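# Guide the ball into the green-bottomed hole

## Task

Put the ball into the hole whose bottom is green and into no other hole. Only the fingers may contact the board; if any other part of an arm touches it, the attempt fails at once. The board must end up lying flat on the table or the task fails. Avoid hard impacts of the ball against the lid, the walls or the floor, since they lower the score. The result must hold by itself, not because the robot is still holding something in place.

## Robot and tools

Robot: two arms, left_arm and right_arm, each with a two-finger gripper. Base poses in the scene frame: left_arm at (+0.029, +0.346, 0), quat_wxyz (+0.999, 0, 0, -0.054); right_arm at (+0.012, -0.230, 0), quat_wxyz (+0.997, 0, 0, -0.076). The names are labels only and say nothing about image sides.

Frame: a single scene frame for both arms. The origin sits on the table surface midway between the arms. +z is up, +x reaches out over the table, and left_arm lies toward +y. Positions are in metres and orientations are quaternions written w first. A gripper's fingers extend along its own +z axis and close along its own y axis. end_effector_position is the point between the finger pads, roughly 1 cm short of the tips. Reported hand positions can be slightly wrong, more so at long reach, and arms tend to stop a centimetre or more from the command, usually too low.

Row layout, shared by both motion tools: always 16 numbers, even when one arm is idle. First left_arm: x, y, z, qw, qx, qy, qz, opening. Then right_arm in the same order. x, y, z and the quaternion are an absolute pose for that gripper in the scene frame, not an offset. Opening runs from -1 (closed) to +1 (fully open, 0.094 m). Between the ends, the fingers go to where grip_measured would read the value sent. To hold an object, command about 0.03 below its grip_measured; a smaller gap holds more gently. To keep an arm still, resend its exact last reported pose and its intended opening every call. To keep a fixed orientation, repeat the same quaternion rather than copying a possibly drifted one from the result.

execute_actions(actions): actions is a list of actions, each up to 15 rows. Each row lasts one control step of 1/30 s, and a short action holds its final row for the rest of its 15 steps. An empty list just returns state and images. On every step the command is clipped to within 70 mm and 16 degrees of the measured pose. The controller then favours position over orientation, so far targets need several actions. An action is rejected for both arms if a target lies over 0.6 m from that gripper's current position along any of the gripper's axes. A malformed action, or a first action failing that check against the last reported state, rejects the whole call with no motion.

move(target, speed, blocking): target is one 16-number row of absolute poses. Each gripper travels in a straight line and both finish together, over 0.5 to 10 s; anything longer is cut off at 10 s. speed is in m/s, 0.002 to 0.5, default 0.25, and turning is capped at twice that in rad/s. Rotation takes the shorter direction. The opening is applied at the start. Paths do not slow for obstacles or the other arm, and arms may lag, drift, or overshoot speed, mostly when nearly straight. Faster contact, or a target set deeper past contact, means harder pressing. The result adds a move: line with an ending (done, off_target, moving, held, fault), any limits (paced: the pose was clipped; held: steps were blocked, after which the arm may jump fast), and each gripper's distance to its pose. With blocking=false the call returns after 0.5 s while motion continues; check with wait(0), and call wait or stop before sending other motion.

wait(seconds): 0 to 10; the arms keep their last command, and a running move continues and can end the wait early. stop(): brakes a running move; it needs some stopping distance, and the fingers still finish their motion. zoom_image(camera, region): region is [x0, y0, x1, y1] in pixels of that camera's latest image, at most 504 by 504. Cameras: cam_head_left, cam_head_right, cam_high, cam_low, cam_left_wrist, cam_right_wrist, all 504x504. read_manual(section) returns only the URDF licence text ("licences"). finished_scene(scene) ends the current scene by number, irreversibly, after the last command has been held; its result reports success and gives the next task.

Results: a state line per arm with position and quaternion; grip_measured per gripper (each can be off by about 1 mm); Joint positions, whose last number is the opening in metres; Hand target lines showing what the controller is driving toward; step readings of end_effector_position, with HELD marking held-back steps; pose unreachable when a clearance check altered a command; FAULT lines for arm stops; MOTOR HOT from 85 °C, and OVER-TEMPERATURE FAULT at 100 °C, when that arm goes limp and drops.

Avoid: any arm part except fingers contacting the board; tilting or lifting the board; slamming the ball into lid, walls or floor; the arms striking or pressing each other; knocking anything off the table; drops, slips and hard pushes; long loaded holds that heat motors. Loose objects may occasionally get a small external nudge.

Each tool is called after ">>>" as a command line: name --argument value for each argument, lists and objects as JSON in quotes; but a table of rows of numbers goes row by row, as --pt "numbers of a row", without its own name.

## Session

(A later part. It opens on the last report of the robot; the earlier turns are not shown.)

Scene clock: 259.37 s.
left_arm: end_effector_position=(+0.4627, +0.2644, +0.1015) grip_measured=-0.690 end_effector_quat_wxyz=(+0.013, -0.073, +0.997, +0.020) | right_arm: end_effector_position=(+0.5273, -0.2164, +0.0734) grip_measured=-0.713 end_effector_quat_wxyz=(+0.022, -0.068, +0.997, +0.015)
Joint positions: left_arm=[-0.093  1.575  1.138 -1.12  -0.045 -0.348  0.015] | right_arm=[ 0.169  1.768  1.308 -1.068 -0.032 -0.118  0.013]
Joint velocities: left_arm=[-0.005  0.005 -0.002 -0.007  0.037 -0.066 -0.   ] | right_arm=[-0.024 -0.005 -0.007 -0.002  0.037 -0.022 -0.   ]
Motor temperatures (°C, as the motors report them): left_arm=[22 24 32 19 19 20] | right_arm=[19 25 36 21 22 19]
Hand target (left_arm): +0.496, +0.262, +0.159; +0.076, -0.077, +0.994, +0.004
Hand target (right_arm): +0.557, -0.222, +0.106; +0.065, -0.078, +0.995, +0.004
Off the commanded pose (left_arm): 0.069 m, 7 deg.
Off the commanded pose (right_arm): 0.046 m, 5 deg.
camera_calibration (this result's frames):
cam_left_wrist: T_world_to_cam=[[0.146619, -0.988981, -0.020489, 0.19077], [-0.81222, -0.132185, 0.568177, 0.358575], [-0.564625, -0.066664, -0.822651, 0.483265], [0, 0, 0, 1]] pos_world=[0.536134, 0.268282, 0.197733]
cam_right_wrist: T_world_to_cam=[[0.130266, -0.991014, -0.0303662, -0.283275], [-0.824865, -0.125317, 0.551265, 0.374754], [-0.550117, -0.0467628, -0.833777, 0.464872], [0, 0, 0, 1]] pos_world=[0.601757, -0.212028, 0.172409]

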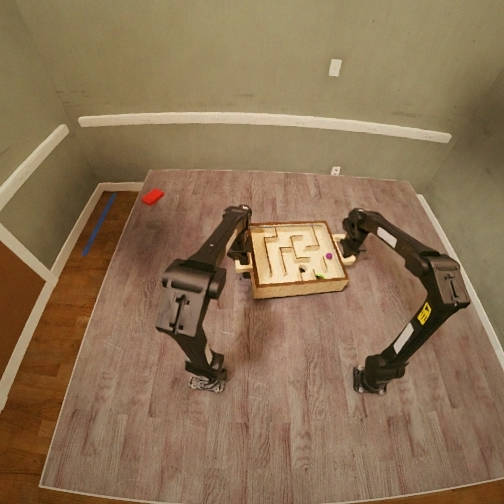

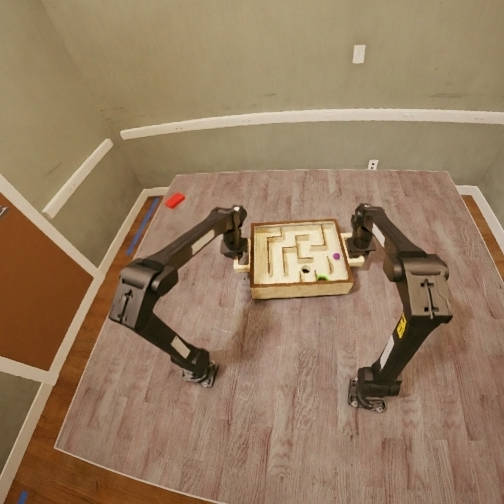

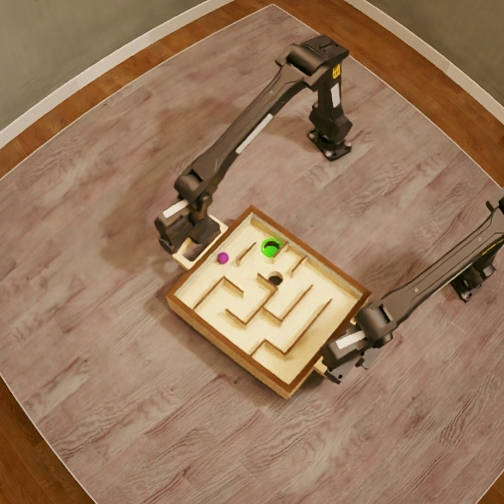

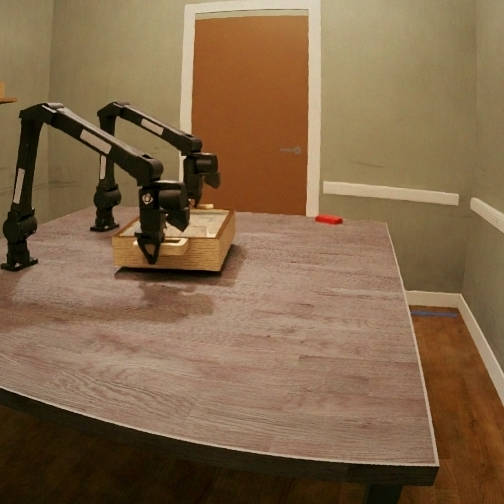

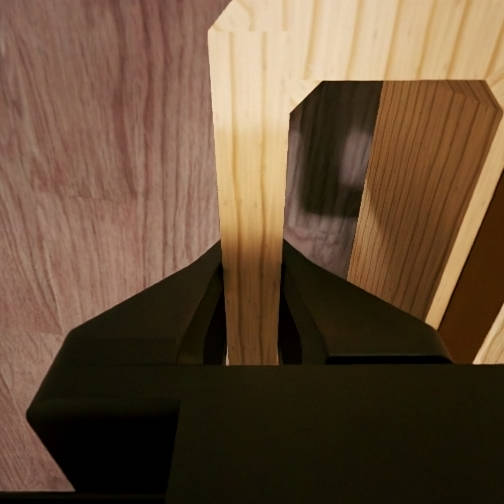

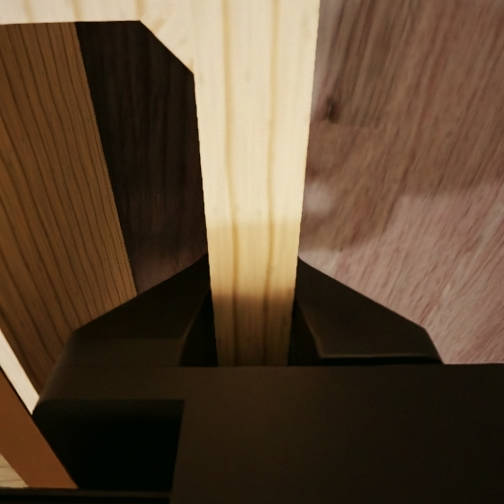

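Ball is past W4, near the right wall. Tilt −e1.

>>> execute_actions --actions '[[[0.50,0.261,0.155,0.11,-0.078,0.991,0.006,-0.75,0.56,-0.222,0.11,0.11,-0.078,0.991,0.006,-0.75]],[[0.50,0.261,0.155,0.11,-0.078,0.991,0.006,-0.75,0.56,-0.222,0.11,0.11,-0.078,0.991,0.006,-0.75]],[[0.50,0.261,0.155,0.11,-0.078,0.991,0.006,-0.75,0.56,-0.222,0.11,0.11,-0.078,0.991,0.006,-0.75]]]'

>>> zoom_image --camera "cam_high" --region '[150,200,370,420]'

Scene clock: 264.37 s.
left_arm: end_effector_position=(+0.4755, +0.2651, +0.1027) grip_measured=-0.690 end_effector_quat_wxyz=(+0.041, -0.072, +0.996, +0.024) | right_arm: end_effector_position=(+0.5388, -0.2152, +0.0694) grip_measured=-0.713 end_effector_quat_wxyz=(+0.052, -0.066, +0.996, +0.017)
Joint positions: left_arm=[-0.095  1.573  1.137 -1.068 -0.069 -0.346  0.015] | right_arm=[ 0.169  1.767  1.292 -0.993 -0.038 -0.112  0.013]
Joint velocities: left_arm=[-0.015 -0.015 -0.002  0.007 -0.051 -0.037 -0.001] | right_arm=[-0.015 -0.015 -0.002 -0.012 -0.051 -0.022 -0.   ]
Motor temperatures (°C, as the motors report them): left_arm=[22 24 32 19 19 20] | right_arm=[19 25 36 21 22 19]
Hand target (left_arm): +0.498, +0.262, +0.154; +0.110, -0.077, +0.991, +0.006
Hand target (right_arm): +0.558, -0.222, +0.111; +0.109, -0.078, +0.991, +0.005
Off the commanded pose (left_arm): 0.058 m, 8 deg.
Off the commanded pose (right_arm): 0.046 m, 7 deg.
Step readings (end_effector_position; steps 1 to 15: 1st action; 16 to 30: 2nd action; 31 to 45: 3rd action):
0: left_arm (+0.4627, +0.2644, +0.1015) | right_arm (+0.5273, -0.2164, +0.0734)
1: left_arm (+0.4644, +0.2646, +0.1019) | right_arm (+0.5280, -0.2160, +0.0724)
2: left_arm (+0.4669, +0.2649, +0.1020) | right_arm (+0.5299, -0.2157, +0.0713)
4: left_arm (+0.4721, +0.2651, +0.1025) | right_arm (+0.5346, -0.2154, +0.0693)
8: left_arm (+0.4754, +0.2651, +0.1027) | right_arm (+0.5387, -0.2152, +0.0694)
15: left_arm (+0.4755, +0.2651, +0.1027) | right_arm (+0.5388, -0.2152, +0.0694)
16: left_arm (+0.4755, +0.2651, +0.1027) | right_arm (+0.5388, -0.2152, +0.0694)
17: left_arm (+0.4755, +0.2651, +0.1027) | right_arm (+0.5388, -0.2152, +0.0694)
19: left_arm (+0.4755, +0.2651, +0.1027) | right_arm (+0.5388, -0.2152, +0.0694)
23: left_arm (+0.4755, +0.2651, +0.1027) | right_arm (+0.5388, -0.2152, +0.0694)
30: left_arm (+0.4755, +0.2651, +0.1027) | right_arm (+0.5388, -0.2152, +0.0694)
31: left_arm (+0.4755, +0.2651, +0.1027) | right_arm (+0.5388, -0.2152, +0.0694)
32: left_arm (+0.4755, +0.2651, +0.1027) | right_arm (+0.5388, -0.2152, +0.0694)
34: left_arm (+0.4755, +0.2651, +0.1027) | right_arm (+0.5388, -0.2152, +0.0694)
38: left_arm (+0.4755, +0.2651, +0.1027) | right_arm (+0.5388, -0.2152, +0.0694)
45: end_effector_position above
camera_calibration (this result's frames):
cam_left_wrist: T_world_to_cam=[[0.144016, -0.989235, -0.0259534, 0.191452], [-0.843448, -0.136424, 0.519599, 0.389287], [-0.517546, -0.0529402, -0.854016, 0.468783], [0, 0, 0, 1]] pos_world=[0.543389, 0.267316, 0.203044]
cam_right_wrist: T_world_to_cam=[[0.126805, -0.991479, -0.0298412, -0.281998], [-0.856667, -0.12463, 0.500589, 0.407392], [-0.500042, -0.0379134, -0.865171, 0.445076], [0, 0, 0, 1]] pos_world=[0.607315, -0.211947, 0.172715]

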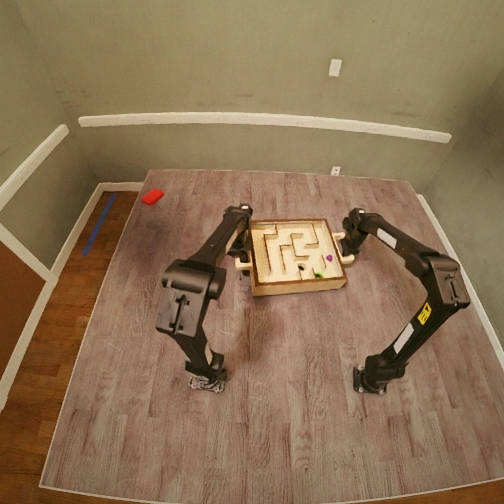

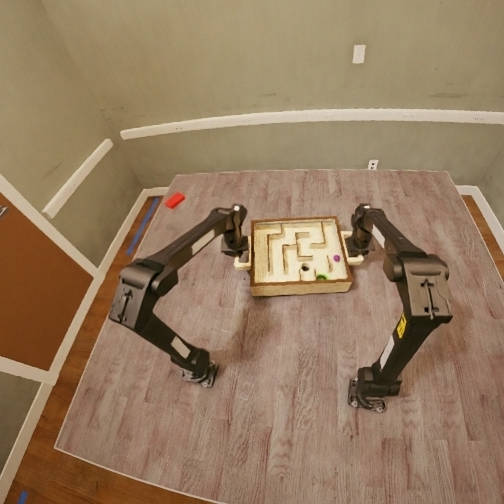

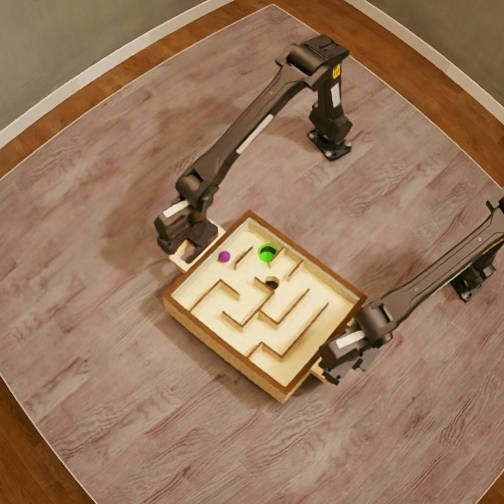

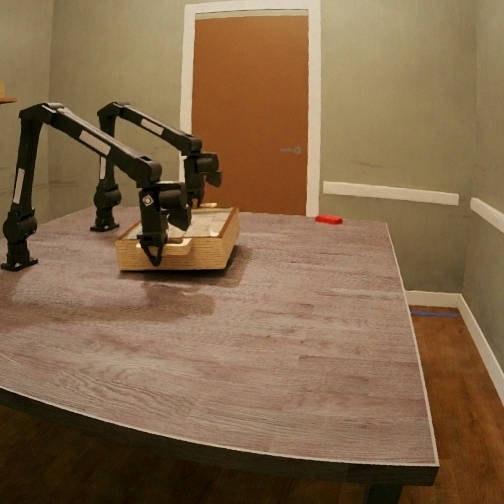

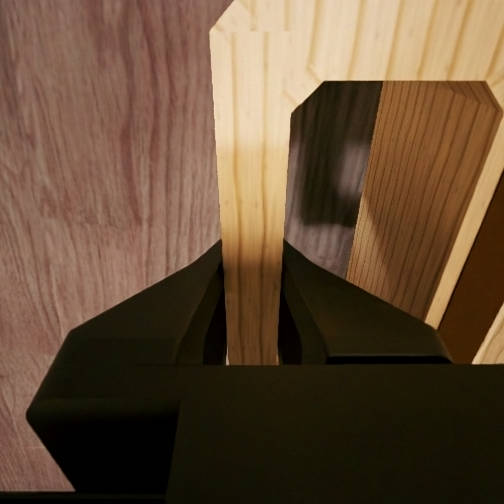

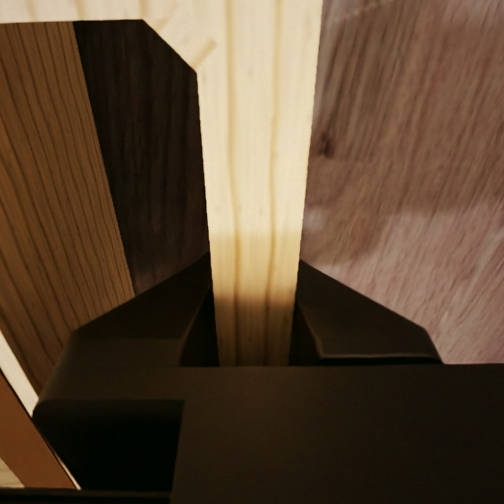

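Region (150, 200, 370, 420) of cam_high's 504x504 image, scaled by 2.291, with more detail than that image has.

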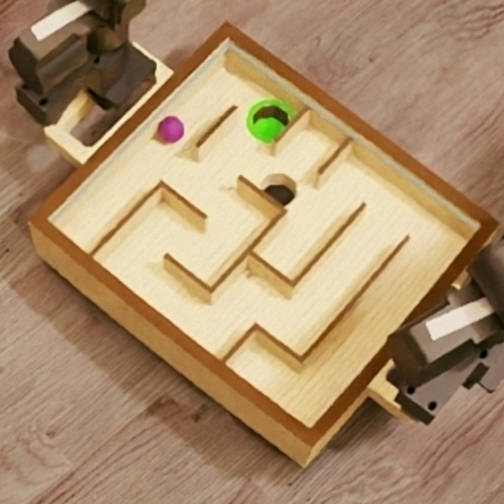

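>>> execute_actions --actions '[[[0.50,0.261,0.14,0.12,-0.078,0.99,0.006,-0.75,0.555,-0.222,0.135,0.12,-0.078,0.99,0.006,-0.75]],[[0.50,0.261,0.14,0.12,-0.078,0.99,0.006,-0.75,0.555,-0.222,0.135,0.12,-0.078,0.99,0.006,-0.75]],[[0.50,0.261,0.14,0.12,-0.078,0.99,0.006,-0.75,0.555,-0.222,0.135,0.12,-0.078,0.99,0.006,-0.75]]]'

>>> zoom_image --camera "cam_high" --region '[150,200,370,420]'

Scene clock: 270.77 s.
left_arm: end_effector_position=(+0.4778, +0.2641, +0.0958) grip_measured=-0.690 end_effector_quat_wxyz=(+0.058, -0.070, +0.996, +0.018) | right_arm: end_effector_position=(+0.5384, -0.2178, +0.0810) grip_measured=-0.713 end_effector_quat_wxyz=(+0.063, -0.063, +0.996, +0.012)
Joint positions: left_arm=[-0.095  1.568  1.108 -1.01  -0.066 -0.341  0.015] | right_arm=[ 0.167  1.741  1.287 -0.993 -0.029 -0.11   0.013]
Joint velocities: left_arm=[-0.024 -0.005 -0.002 -0.022 -0.066  0.007 -0.   ] | right_arm=[ 0.005  0.005 -0.002  0.012  0.037  0.022 -0.   ]
Motor temperatures (°C, as the motors report them): left_arm=[22 24 31 19 19 20] | right_arm=[19 26 35 21 22 19]
Hand target (left_arm): +0.499, +0.261, +0.140; +0.120, -0.078, +0.990, +0.006
Hand target (right_arm): +0.552, -0.222, +0.134; +0.120, -0.078, +0.990, +0.005
Off the commanded pose (left_arm): 0.050 m, 7 deg.
Off the commanded pose (right_arm): 0.057 m, 7 deg.
Step readings (end_effector_position; steps 1 to 15: 1st action; 16 to 30: 2nd action; 31 to 45: 3rd action):
0: left_arm (+0.4755, +0.2651, +0.1027) | right_arm (+0.5388, -0.2152, +0.0694)
1: left_arm (+0.4758, +0.2653, +0.1015) | right_arm (+0.5388, -0.2152, +0.0700)
2: left_arm (+0.4769, +0.2653, +0.1002) | right_arm (+0.5383, -0.2153, +0.0708)
4: left_arm (+0.4763, +0.2652, +0.0962) | right_arm (+0.5385, -0.2160, +0.0752)
8: left_arm (+0.4772, +0.2643, +0.0946) | right_arm (+0.5384, -0.2174, +0.0806)
15: left_arm (+0.4778, +0.2641, +0.0958) | right_arm (+0.5384, -0.2178, +0.0810)
16: left_arm (+0.4778, +0.2641, +0.0958) | right_arm (+0.5384, -0.2178, +0.0810)
17: left_arm (+0.4778, +0.2641, +0.0958) | right_arm (+0.5384, -0.2178, +0.0810)
19: left_arm (+0.4778, +0.2641, +0.0958) | right_arm (+0.5384, -0.2178, +0.0810)
23: left_arm (+0.4778, +0.2641, +0.0958) | right_arm (+0.5384, -0.2178, +0.0810)
30: left_arm (+0.4778, +0.2641, +0.0958) | right_arm (+0.5384, -0.2178, +0.0810)
31: left_arm (+0.4778, +0.2641, +0.0958) | right_arm (+0.5384, -0.2178, +0.0810)
32: left_arm (+0.4778, +0.2641, +0.0958) | right_arm (+0.5384, -0.2178, +0.0810)
34: left_arm (+0.4778, +0.2641, +0.0958) | right_arm (+0.5384, -0.2178, +0.0810)
38: left_arm (+0.4778, +0.2641, +0.0958) | right_arm (+0.5384, -0.2178, +0.0810)
45: end_effector_position above
camera_calibration (this result's frames):
cam_left_wrist: T_world_to_cam=[[0.139884, -0.990098, -0.0117783, 0.190778], [-0.860864, -0.127485, 0.492607, 0.403267], [-0.48923, -0.058768, -0.870172, 0.453551], [0, 0, 0, 1]] pos_world=[0.542362, 0.266954, 0.198263]
cam_right_wrist: T_world_to_cam=[[0.121831, -0.992366, -0.0191357, -0.282483], [-0.868048, -0.115878, 0.482769, 0.41044], [-0.481301, -0.0422053, -0.875539, 0.444596], [0, 0, 0, 1]] pos_world=[0.604681, -0.214001, 0.185708]

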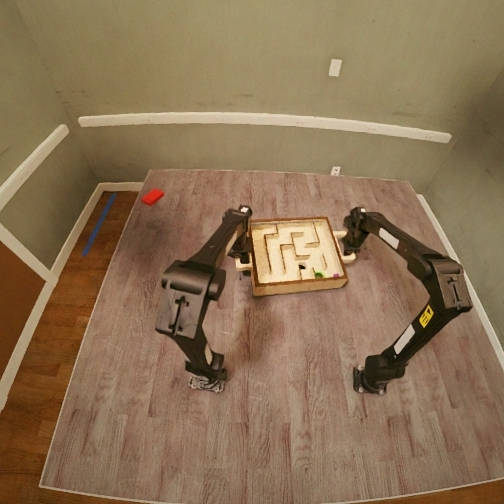

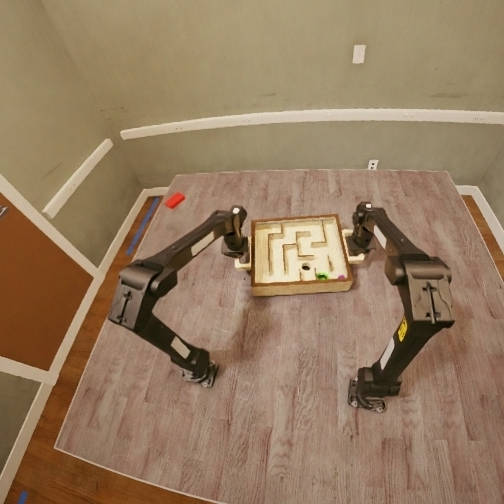

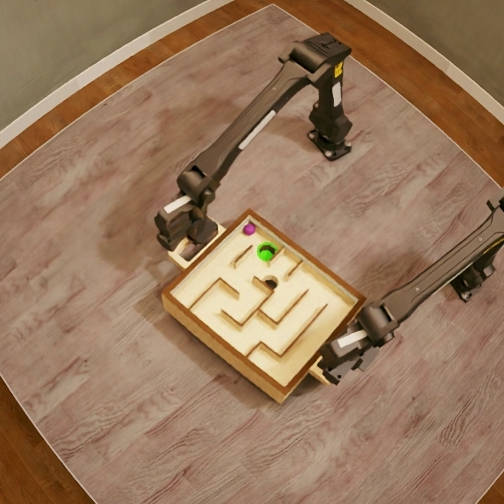

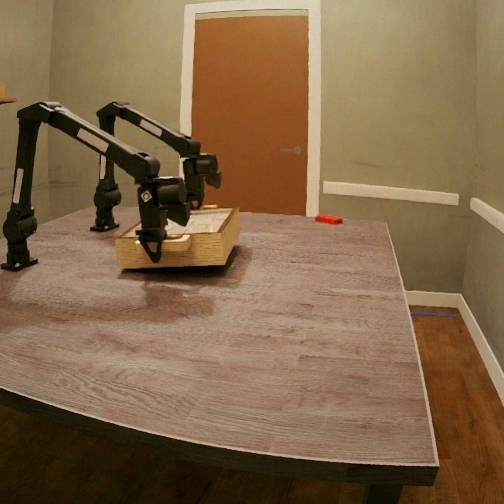

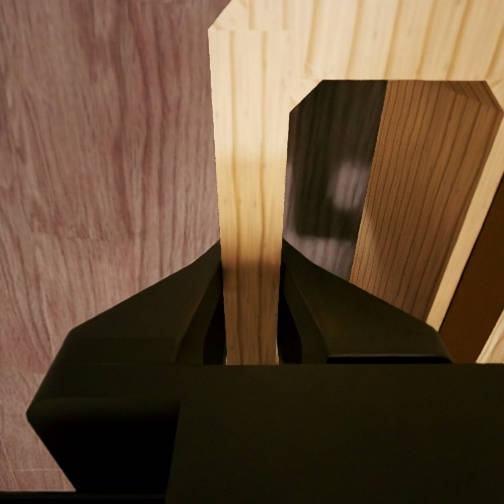

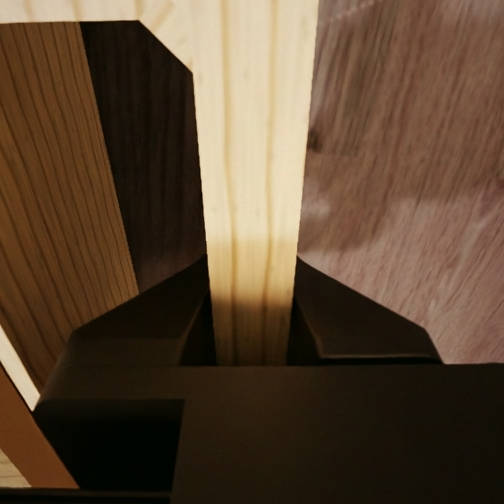

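Region (150, 200, 370, 420) of cam_high's 504x504 image, scaled by 2.291, with more detail than that image has.

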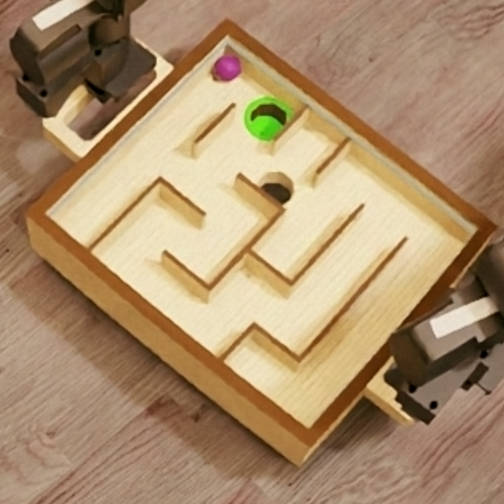

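>>> execute_actions --actions '[[[0.49,0.261,0.115,0.10,-0.078,0.992,0.006,-0.75,0.545,-0.222,0.155,0.10,-0.078,0.992,0.006,-0.75]],[[0.49,0.261,0.115,0.10,-0.078,0.992,0.006,-0.75,0.545,-0.222,0.155,0.10,-0.078,0.992,0.006,-0.75]],[[0.49,0.261,0.115,0.10,-0.078,0.992,0.006,-0.75,0.545,-0.222,0.155,0.10,-0.078,0.992,0.006,-0.75]]]'

>>> zoom_image --camera "cam_high" --region '[150,200,370,420]'

Scene clock: 277.60 s.
left_arm: end_effector_position=(+0.4649, +0.2618, +0.0827) grip_measured=-0.690 end_effector_quat_wxyz=(+0.042, -0.068, +0.997, +0.008) | right_arm: end_effector_position=(+0.5220, -0.2205, +0.0859) grip_measured=-0.713 end_effector_quat_wxyz=(+0.034, -0.062, +0.997, +0.008)
Joint positions: left_arm=[-0.095  1.568  1.072 -0.998 -0.039 -0.339  0.015] | right_arm=[ 0.166  1.728  1.287 -1.063 -0.018 -0.108  0.013]
Joint velocities: left_arm=[ 0.015 -0.024 -0.027 -0.012  0.051  0.051 -0.   ] | right_arm=[-0.015 -0.005 -0.012 -0.012 -0.037  0.007  0.001]
Motor temperatures (°C, as the motors report them): left_arm=[22 24 30 19 19 20] | right_arm=[19 26 35 21 22 19]
Hand target (left_arm): +0.489, +0.261, +0.115; +0.100, -0.078, +0.992, +0.005
Hand target (right_arm): +0.540, -0.222, +0.154; +0.100, -0.079, +0.992, +0.005
Off the commanded pose (left_arm): 0.041 m, 7 deg.
Off the commanded pose (right_arm): 0.073 m, 8 deg.
Step readings (end_effector_position; steps 1 to 15: 1st action; 16 to 30: 2nd action; 31 to 45: 3rd action):
0: left_arm (+0.4778, +0.2641, +0.0958) | right_arm (+0.5384, -0.2178, +0.0810)
1: left_arm (+0.4773, +0.2638, +0.0946) | right_arm (+0.5364, -0.2179, +0.0807)
2: left_arm (+0.4765, +0.2637, +0.0928) | right_arm (+0.5338, -0.2181, +0.0816)
4: left_arm (+0.4707, +0.2627, +0.0876) | right_arm (+0.5279, -0.2196, +0.0836)
8: left_arm (+0.4648, +0.2619, +0.0827) | right_arm (+0.5221, -0.2204, +0.0857)
15: left_arm (+0.4648, +0.2619, +0.0827) | right_arm (+0.5220, -0.2205, +0.0859)
16: left_arm (+0.4649, +0.2618, +0.0827) | right_arm (+0.5220, -0.2205, +0.0859)
17: left_arm (+0.4649, +0.2618, +0.0827) | right_arm (+0.5220, -0.2205, +0.0859)
19: left_arm (+0.4649, +0.2618, +0.0827) | right_arm (+0.5220, -0.2205, +0.0859)
23: left_arm (+0.4649, +0.2618, +0.0827) | right_arm (+0.5220, -0.2205, +0.0859)
30: left_arm (+0.4649, +0.2618, +0.0827) | right_arm (+0.5220, -0.2205, +0.0859)
31: left_arm (+0.4649, +0.2618, +0.0827) | right_arm (+0.5220, -0.2205, +0.0859)
32: left_arm (+0.4649, +0.2618, +0.0827) | right_arm (+0.5220, -0.2205, +0.0859)
34: left_arm (+0.4649, +0.2618, +0.0827) | right_arm (+0.5220, -0.2205, +0.0859)
38: left_arm (+0.4649, +0.2618, +0.0827) | right_arm (+0.5220, -0.2205, +0.0859)
45: end_effector_position above
camera_calibration (this result's frames):
cam_left_wrist: T_world_to_cam=[[0.135463, -0.990764, 0.00610406, 0.190997], [-0.846595, -0.112547, 0.520202, 0.385459], [-0.51471, -0.075636, -0.854021, 0.450651], [0, 0, 0, 1]] pos_world=[0.532409, 0.2667, 0.183183]
cam_right_wrist: T_world_to_cam=[[0.117569, -0.992963, -0.0142255, -0.281434], [-0.839833, -0.107063, 0.532183, 0.376461], [-0.529961, -0.0506214, -0.84651, 0.461973], [0, 0, 0, 1]] pos_world=[0.59408, -0.215763, 0.186715]

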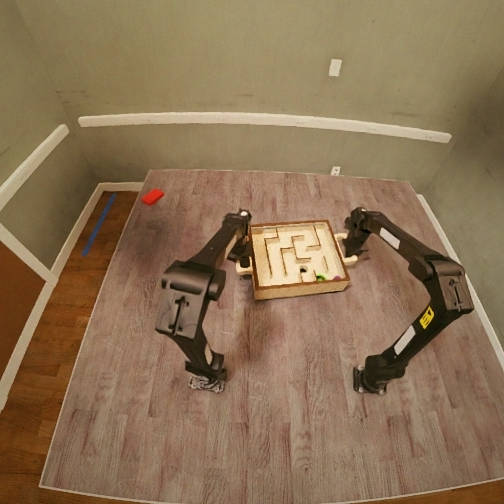

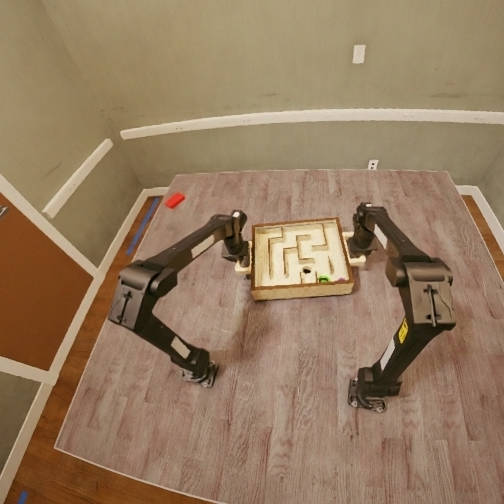

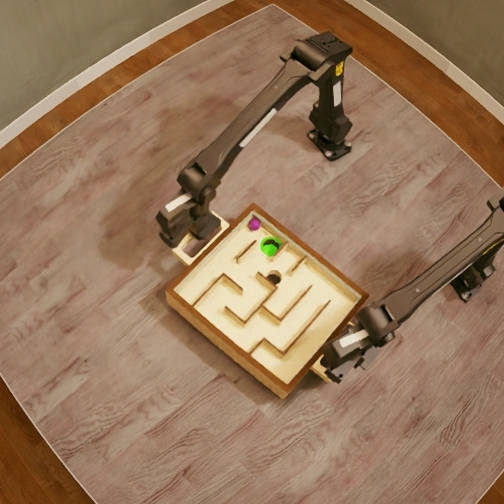

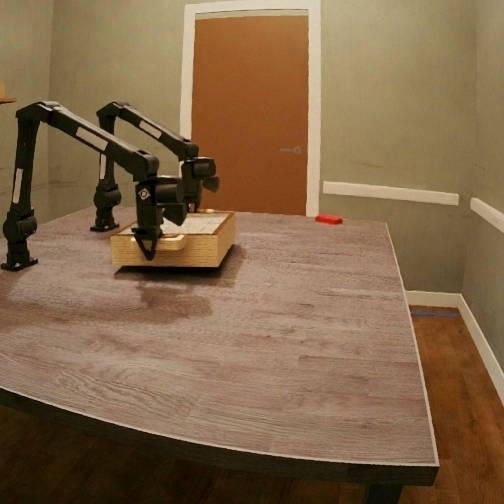

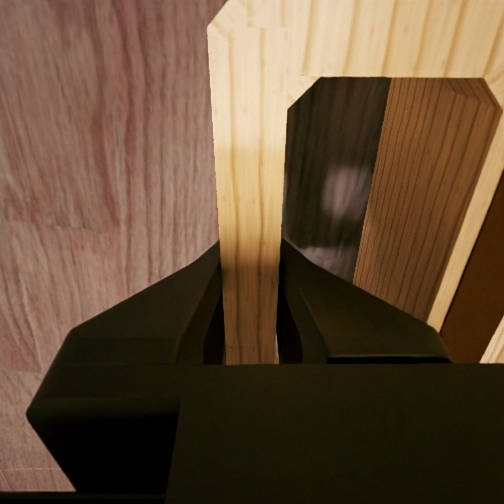

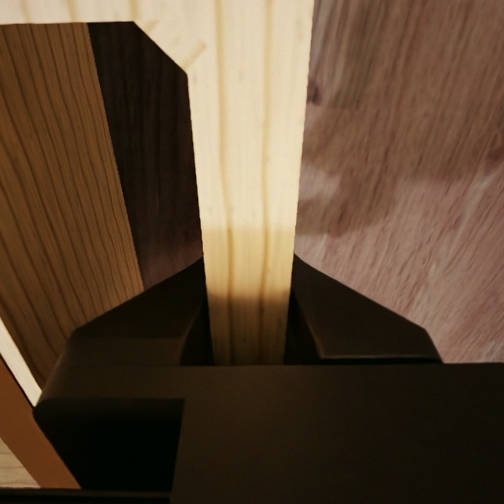

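Region (150, 200, 370, 420) of cam_high's 504x504 image, scaled by 2.291, with more detail than that image has.

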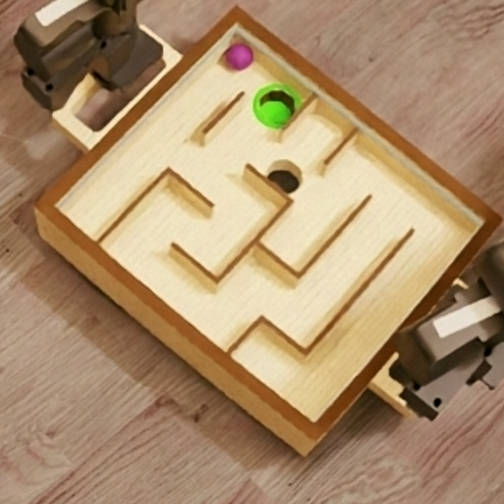

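>>> execute_actions --actions '[[[0.48,0.261,0.10,0.10,-0.078,0.992,0.006,-0.75,0.535,-0.222,0.155,0.10,-0.078,0.992,0.006,-0.75]],[[0.48,0.261,0.10,0.10,-0.078,0.992,0.006,-0.75,0.535,-0.222,0.155,0.10,-0.078,0.992,0.006,-0.75]],[[0.48,0.261,0.10,0.10,-0.078,0.992,0.006,-0.75,0.535,-0.222,0.155,0.10,-0.078,0.992,0.006,-0.75]]]'

>>> zoom_image --camera "cam_high" --region '[150,200,370,420]'

Scene clock: 284.43 s.
left_arm: end_effector_position=(+0.4607, +0.2603, +0.0718) grip_measured=-0.687 end_effector_quat_wxyz=(+0.049, -0.071, +0.996, +0.002) | right_arm: end_effector_position=(+0.5212, -0.2215, +0.0912) grip_measured=-0.713 end_effector_quat_wxyz=(+0.039, -0.065, +0.997, +0.004)
Joint positions: left_arm=[-0.097  1.565  1.035 -0.948 -0.03  -0.347  0.015] | right_arm=[ 0.166  1.714  1.284 -1.063 -0.013 -0.115  0.013]
Joint velocities: left_arm=[-0.005  0.005  0.002 -0.012 -0.051  0.066 -0.   ] | right_arm=[-0.005  0.005  0.002 -0.012 -0.022  0.022  0.002]
Motor temperatures (°C, as the motors report them): left_arm=[22 24 30 19 19 20] | right_arm=[19 26 35 21 22 19]
Hand target (left_arm): +0.479, +0.261, +0.100; +0.100, -0.078, +0.992, +0.005
Hand target (right_arm): +0.532, -0.222, +0.153; +0.100, -0.079, +0.992, +0.005
Off the commanded pose (left_arm): 0.034 m, 6 deg.
Off the commanded pose (right_arm): 0.065 m, 7 deg.
Step readings (end_effector_position; steps 1 to 15: 1st action; 16 to 30: 2nd action; 31 to 45: 3rd action):
0: left_arm (+0.4649, +0.2618, +0.0827) | right_arm (+0.5220, -0.2205, +0.0859)
1: left_arm (+0.4645, +0.2618, +0.0813) | right_arm (+0.5221, -0.2206, +0.0865)
2: left_arm (+0.4647, +0.2617, +0.0796) | right_arm (+0.5221, -0.2206, +0.0872)
4: left_arm (+0.4625, +0.2613, +0.0748) | right_arm (+0.5224, -0.2209, +0.0898)
8: left_arm (+0.4605, +0.2604, +0.0718) | right_arm (+0.5212, -0.2214, +0.0912)
15: left_arm (+0.4607, +0.2603, +0.0718) | right_arm (+0.5212, -0.2215, +0.0912)
16: left_arm (+0.4607, +0.2603, +0.0718) | right_arm (+0.5212, -0.2215, +0.0912)
17: left_arm (+0.4607, +0.2603, +0.0718) | right_arm (+0.5212, -0.2215, +0.0912)
19: left_arm (+0.4607, +0.2603, +0.0718) | right_arm (+0.5212, -0.2215, +0.0912)
23: left_arm (+0.4607, +0.2603, +0.0718) | right_arm (+0.5212, -0.2215, +0.0912)
30: left_arm (+0.4607, +0.2603, +0.0718) | right_arm (+0.5212, -0.2215, +0.0912)
31: left_arm (+0.4607, +0.2603, +0.0718) | right_arm (+0.5212, -0.2215, +0.0912)
32: left_arm (+0.4607, +0.2603, +0.0718) | right_arm (+0.5212, -0.2215, +0.0912)
34: left_arm (+0.4607, +0.2603, +0.0718) | right_arm (+0.5212, -0.2215, +0.0912)
38: left_arm (+0.4607, +0.2603, +0.0718) | right_arm (+0.5212, -0.2215, +0.0912)
45: end_effector_position above
camera_calibration (this result's frames):
cam_left_wrist: T_world_to_cam=[[0.140556, -0.989864, 0.0203307, 0.186498], [-0.85304, -0.110654, 0.509979, 0.390684], [-0.502561, -0.0890238, -0.859946, 0.437359], [0, 0, 0, 1]] pos_world=[0.526855, 0.266774, 0.173073]
cam_right_wrist: T_world_to_cam=[[0.12406, -0.99225, -0.00698459, -0.286137], [-0.844479, -0.109275, 0.524323, 0.375521], [-0.521023, -0.0591492, -0.851491, 0.459839], [0, 0, 0, 1]] pos_world=[0.592204, -0.215685, 0.192656]

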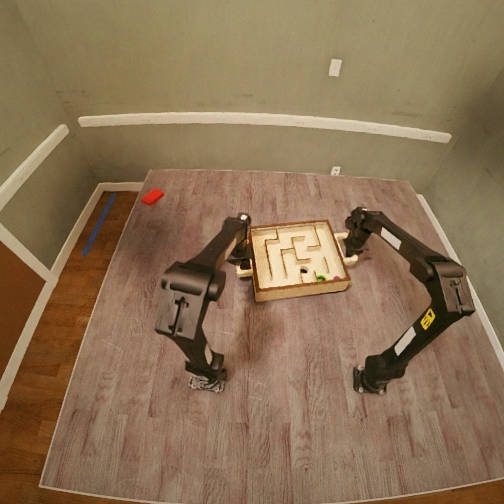

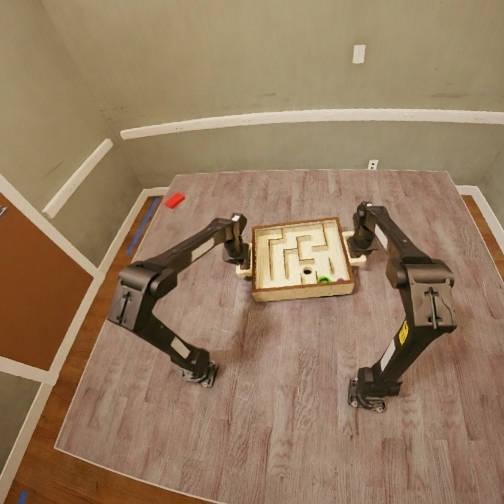

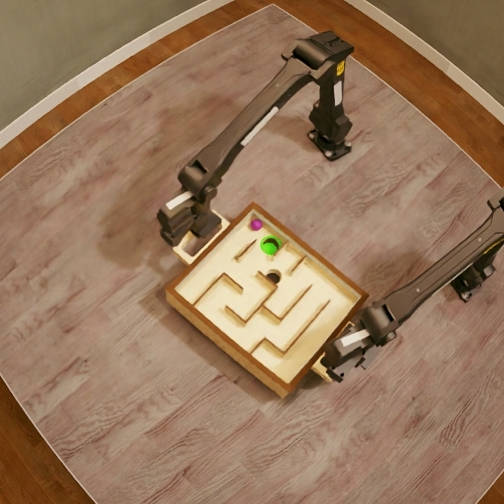

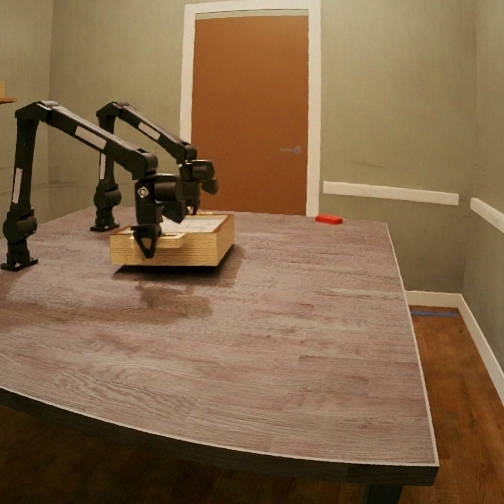

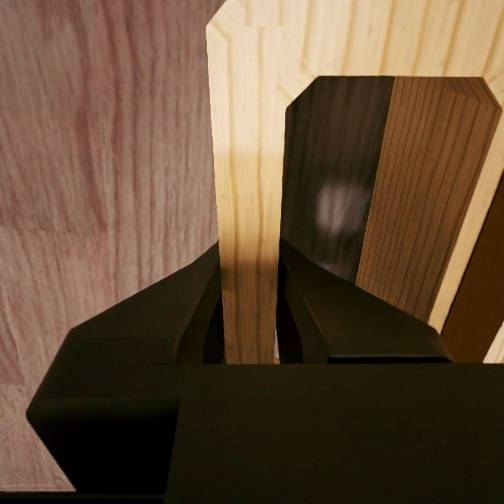

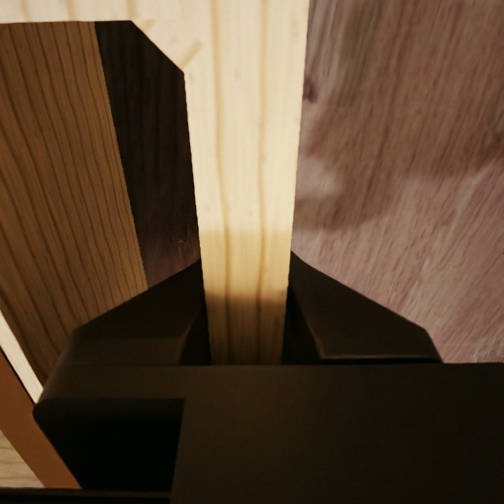

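Region (150, 200, 370, 420) of cam_high's 504x504 image, scaled by 2.291, with more detail than that image has.

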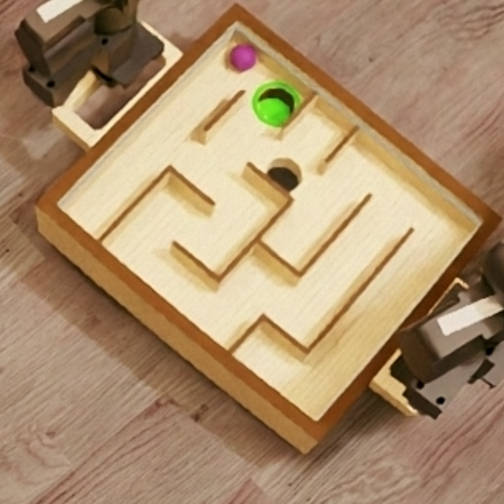

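It appears to be starting to move.

>>> wait --seconds 1.5

>>> zoom_image --camera "cam_high" --region '[150,200,370,420]'

Scene clock: 287.63 s.
left_arm: end_effector_position=(+0.4607, +0.2603, +0.0718) grip_measured=-0.687 end_effector_quat_wxyz=(+0.049, -0.071, +0.996, +0.002) | right_arm: end_effector_position=(+0.5212, -0.2215, +0.0912) grip_measured=-0.713 end_effector_quat_wxyz=(+0.039, -0.065, +0.997, +0.004)
Joint positions: left_arm=[-0.097  1.565  1.035 -0.948 -0.03  -0.347  0.015] | right_arm=[ 0.166  1.714  1.284 -1.063 -0.013 -0.115  0.013]
Joint velocities: left_arm=[-0.005  0.005 -0.007 -0.002 -0.007 -0.022  0.   ] | right_arm=[ 0.005 -0.005  0.002  0.017 -0.037 -0.007 -0.001]
Motor temperatures (°C, as the motors report them): left_arm=[22 24 29 19 20 20] | right_arm=[19 26 35 21 22 19]
Hand target (left_arm): +0.479, +0.261, +0.100; +0.100, -0.078, +0.992, +0.005
Hand target (right_arm): +0.532, -0.222, +0.153; +0.100, -0.079, +0.992, +0.005
Off the commanded pose (left_arm): 0.034 m, 6 deg.
Off the commanded pose (right_arm): 0.065 m, 7 deg.
wait: 1.50 s; at rest from the start
camera_calibration (this result's frames):
cam_left_wrist: T_world_to_cam=[[0.140556, -0.989864, 0.0203307, 0.186498], [-0.85304, -0.110654, 0.509979, 0.390684], [-0.502561, -0.0890238, -0.859946, 0.437359], [0, 0, 0, 1]] pos_world=[0.526855, 0.266774, 0.173073]
cam_right_wrist: T_world_to_cam=[[0.12406, -0.99225, -0.00698459, -0.286137], [-0.844479, -0.109275, 0.524323, 0.375521], [-0.521023, -0.0591492, -0.851491, 0.459839], [0, 0, 0, 1]] pos_world=[0.592204, -0.215685, 0.192656]

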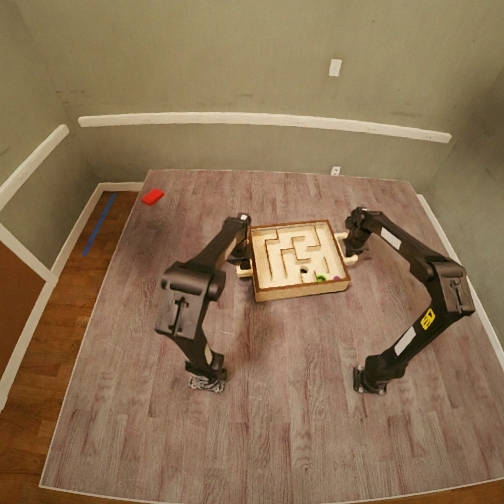

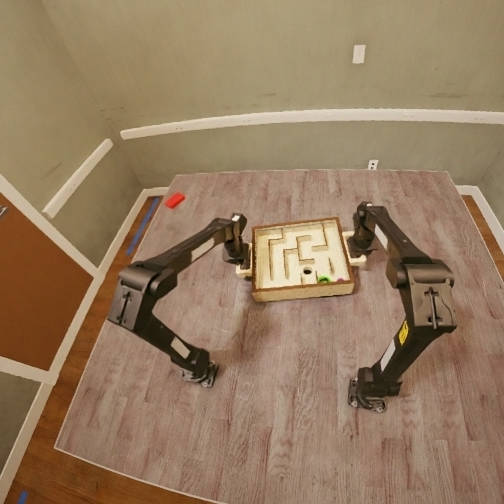

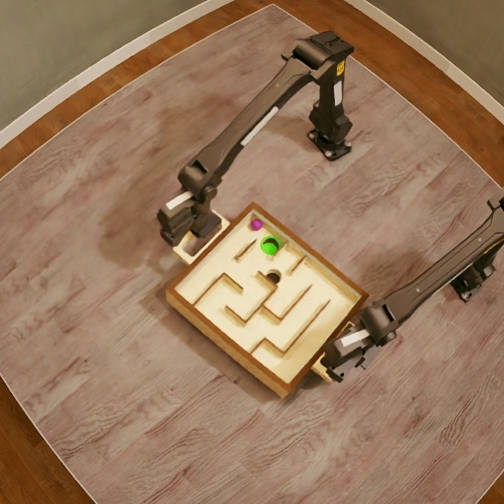

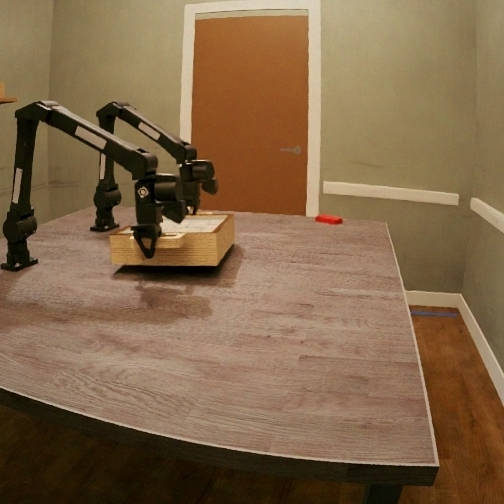

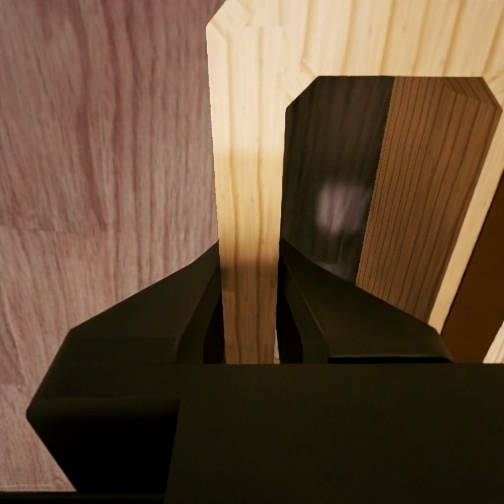

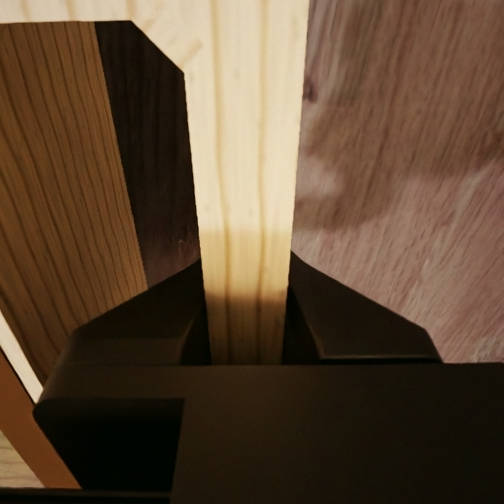

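Region (150, 200, 370, 420) of cam_high's 504x504 image, scaled by 2.291, with more detail than that image has.

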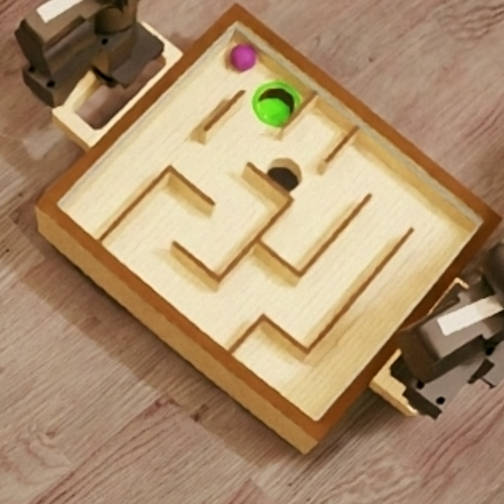

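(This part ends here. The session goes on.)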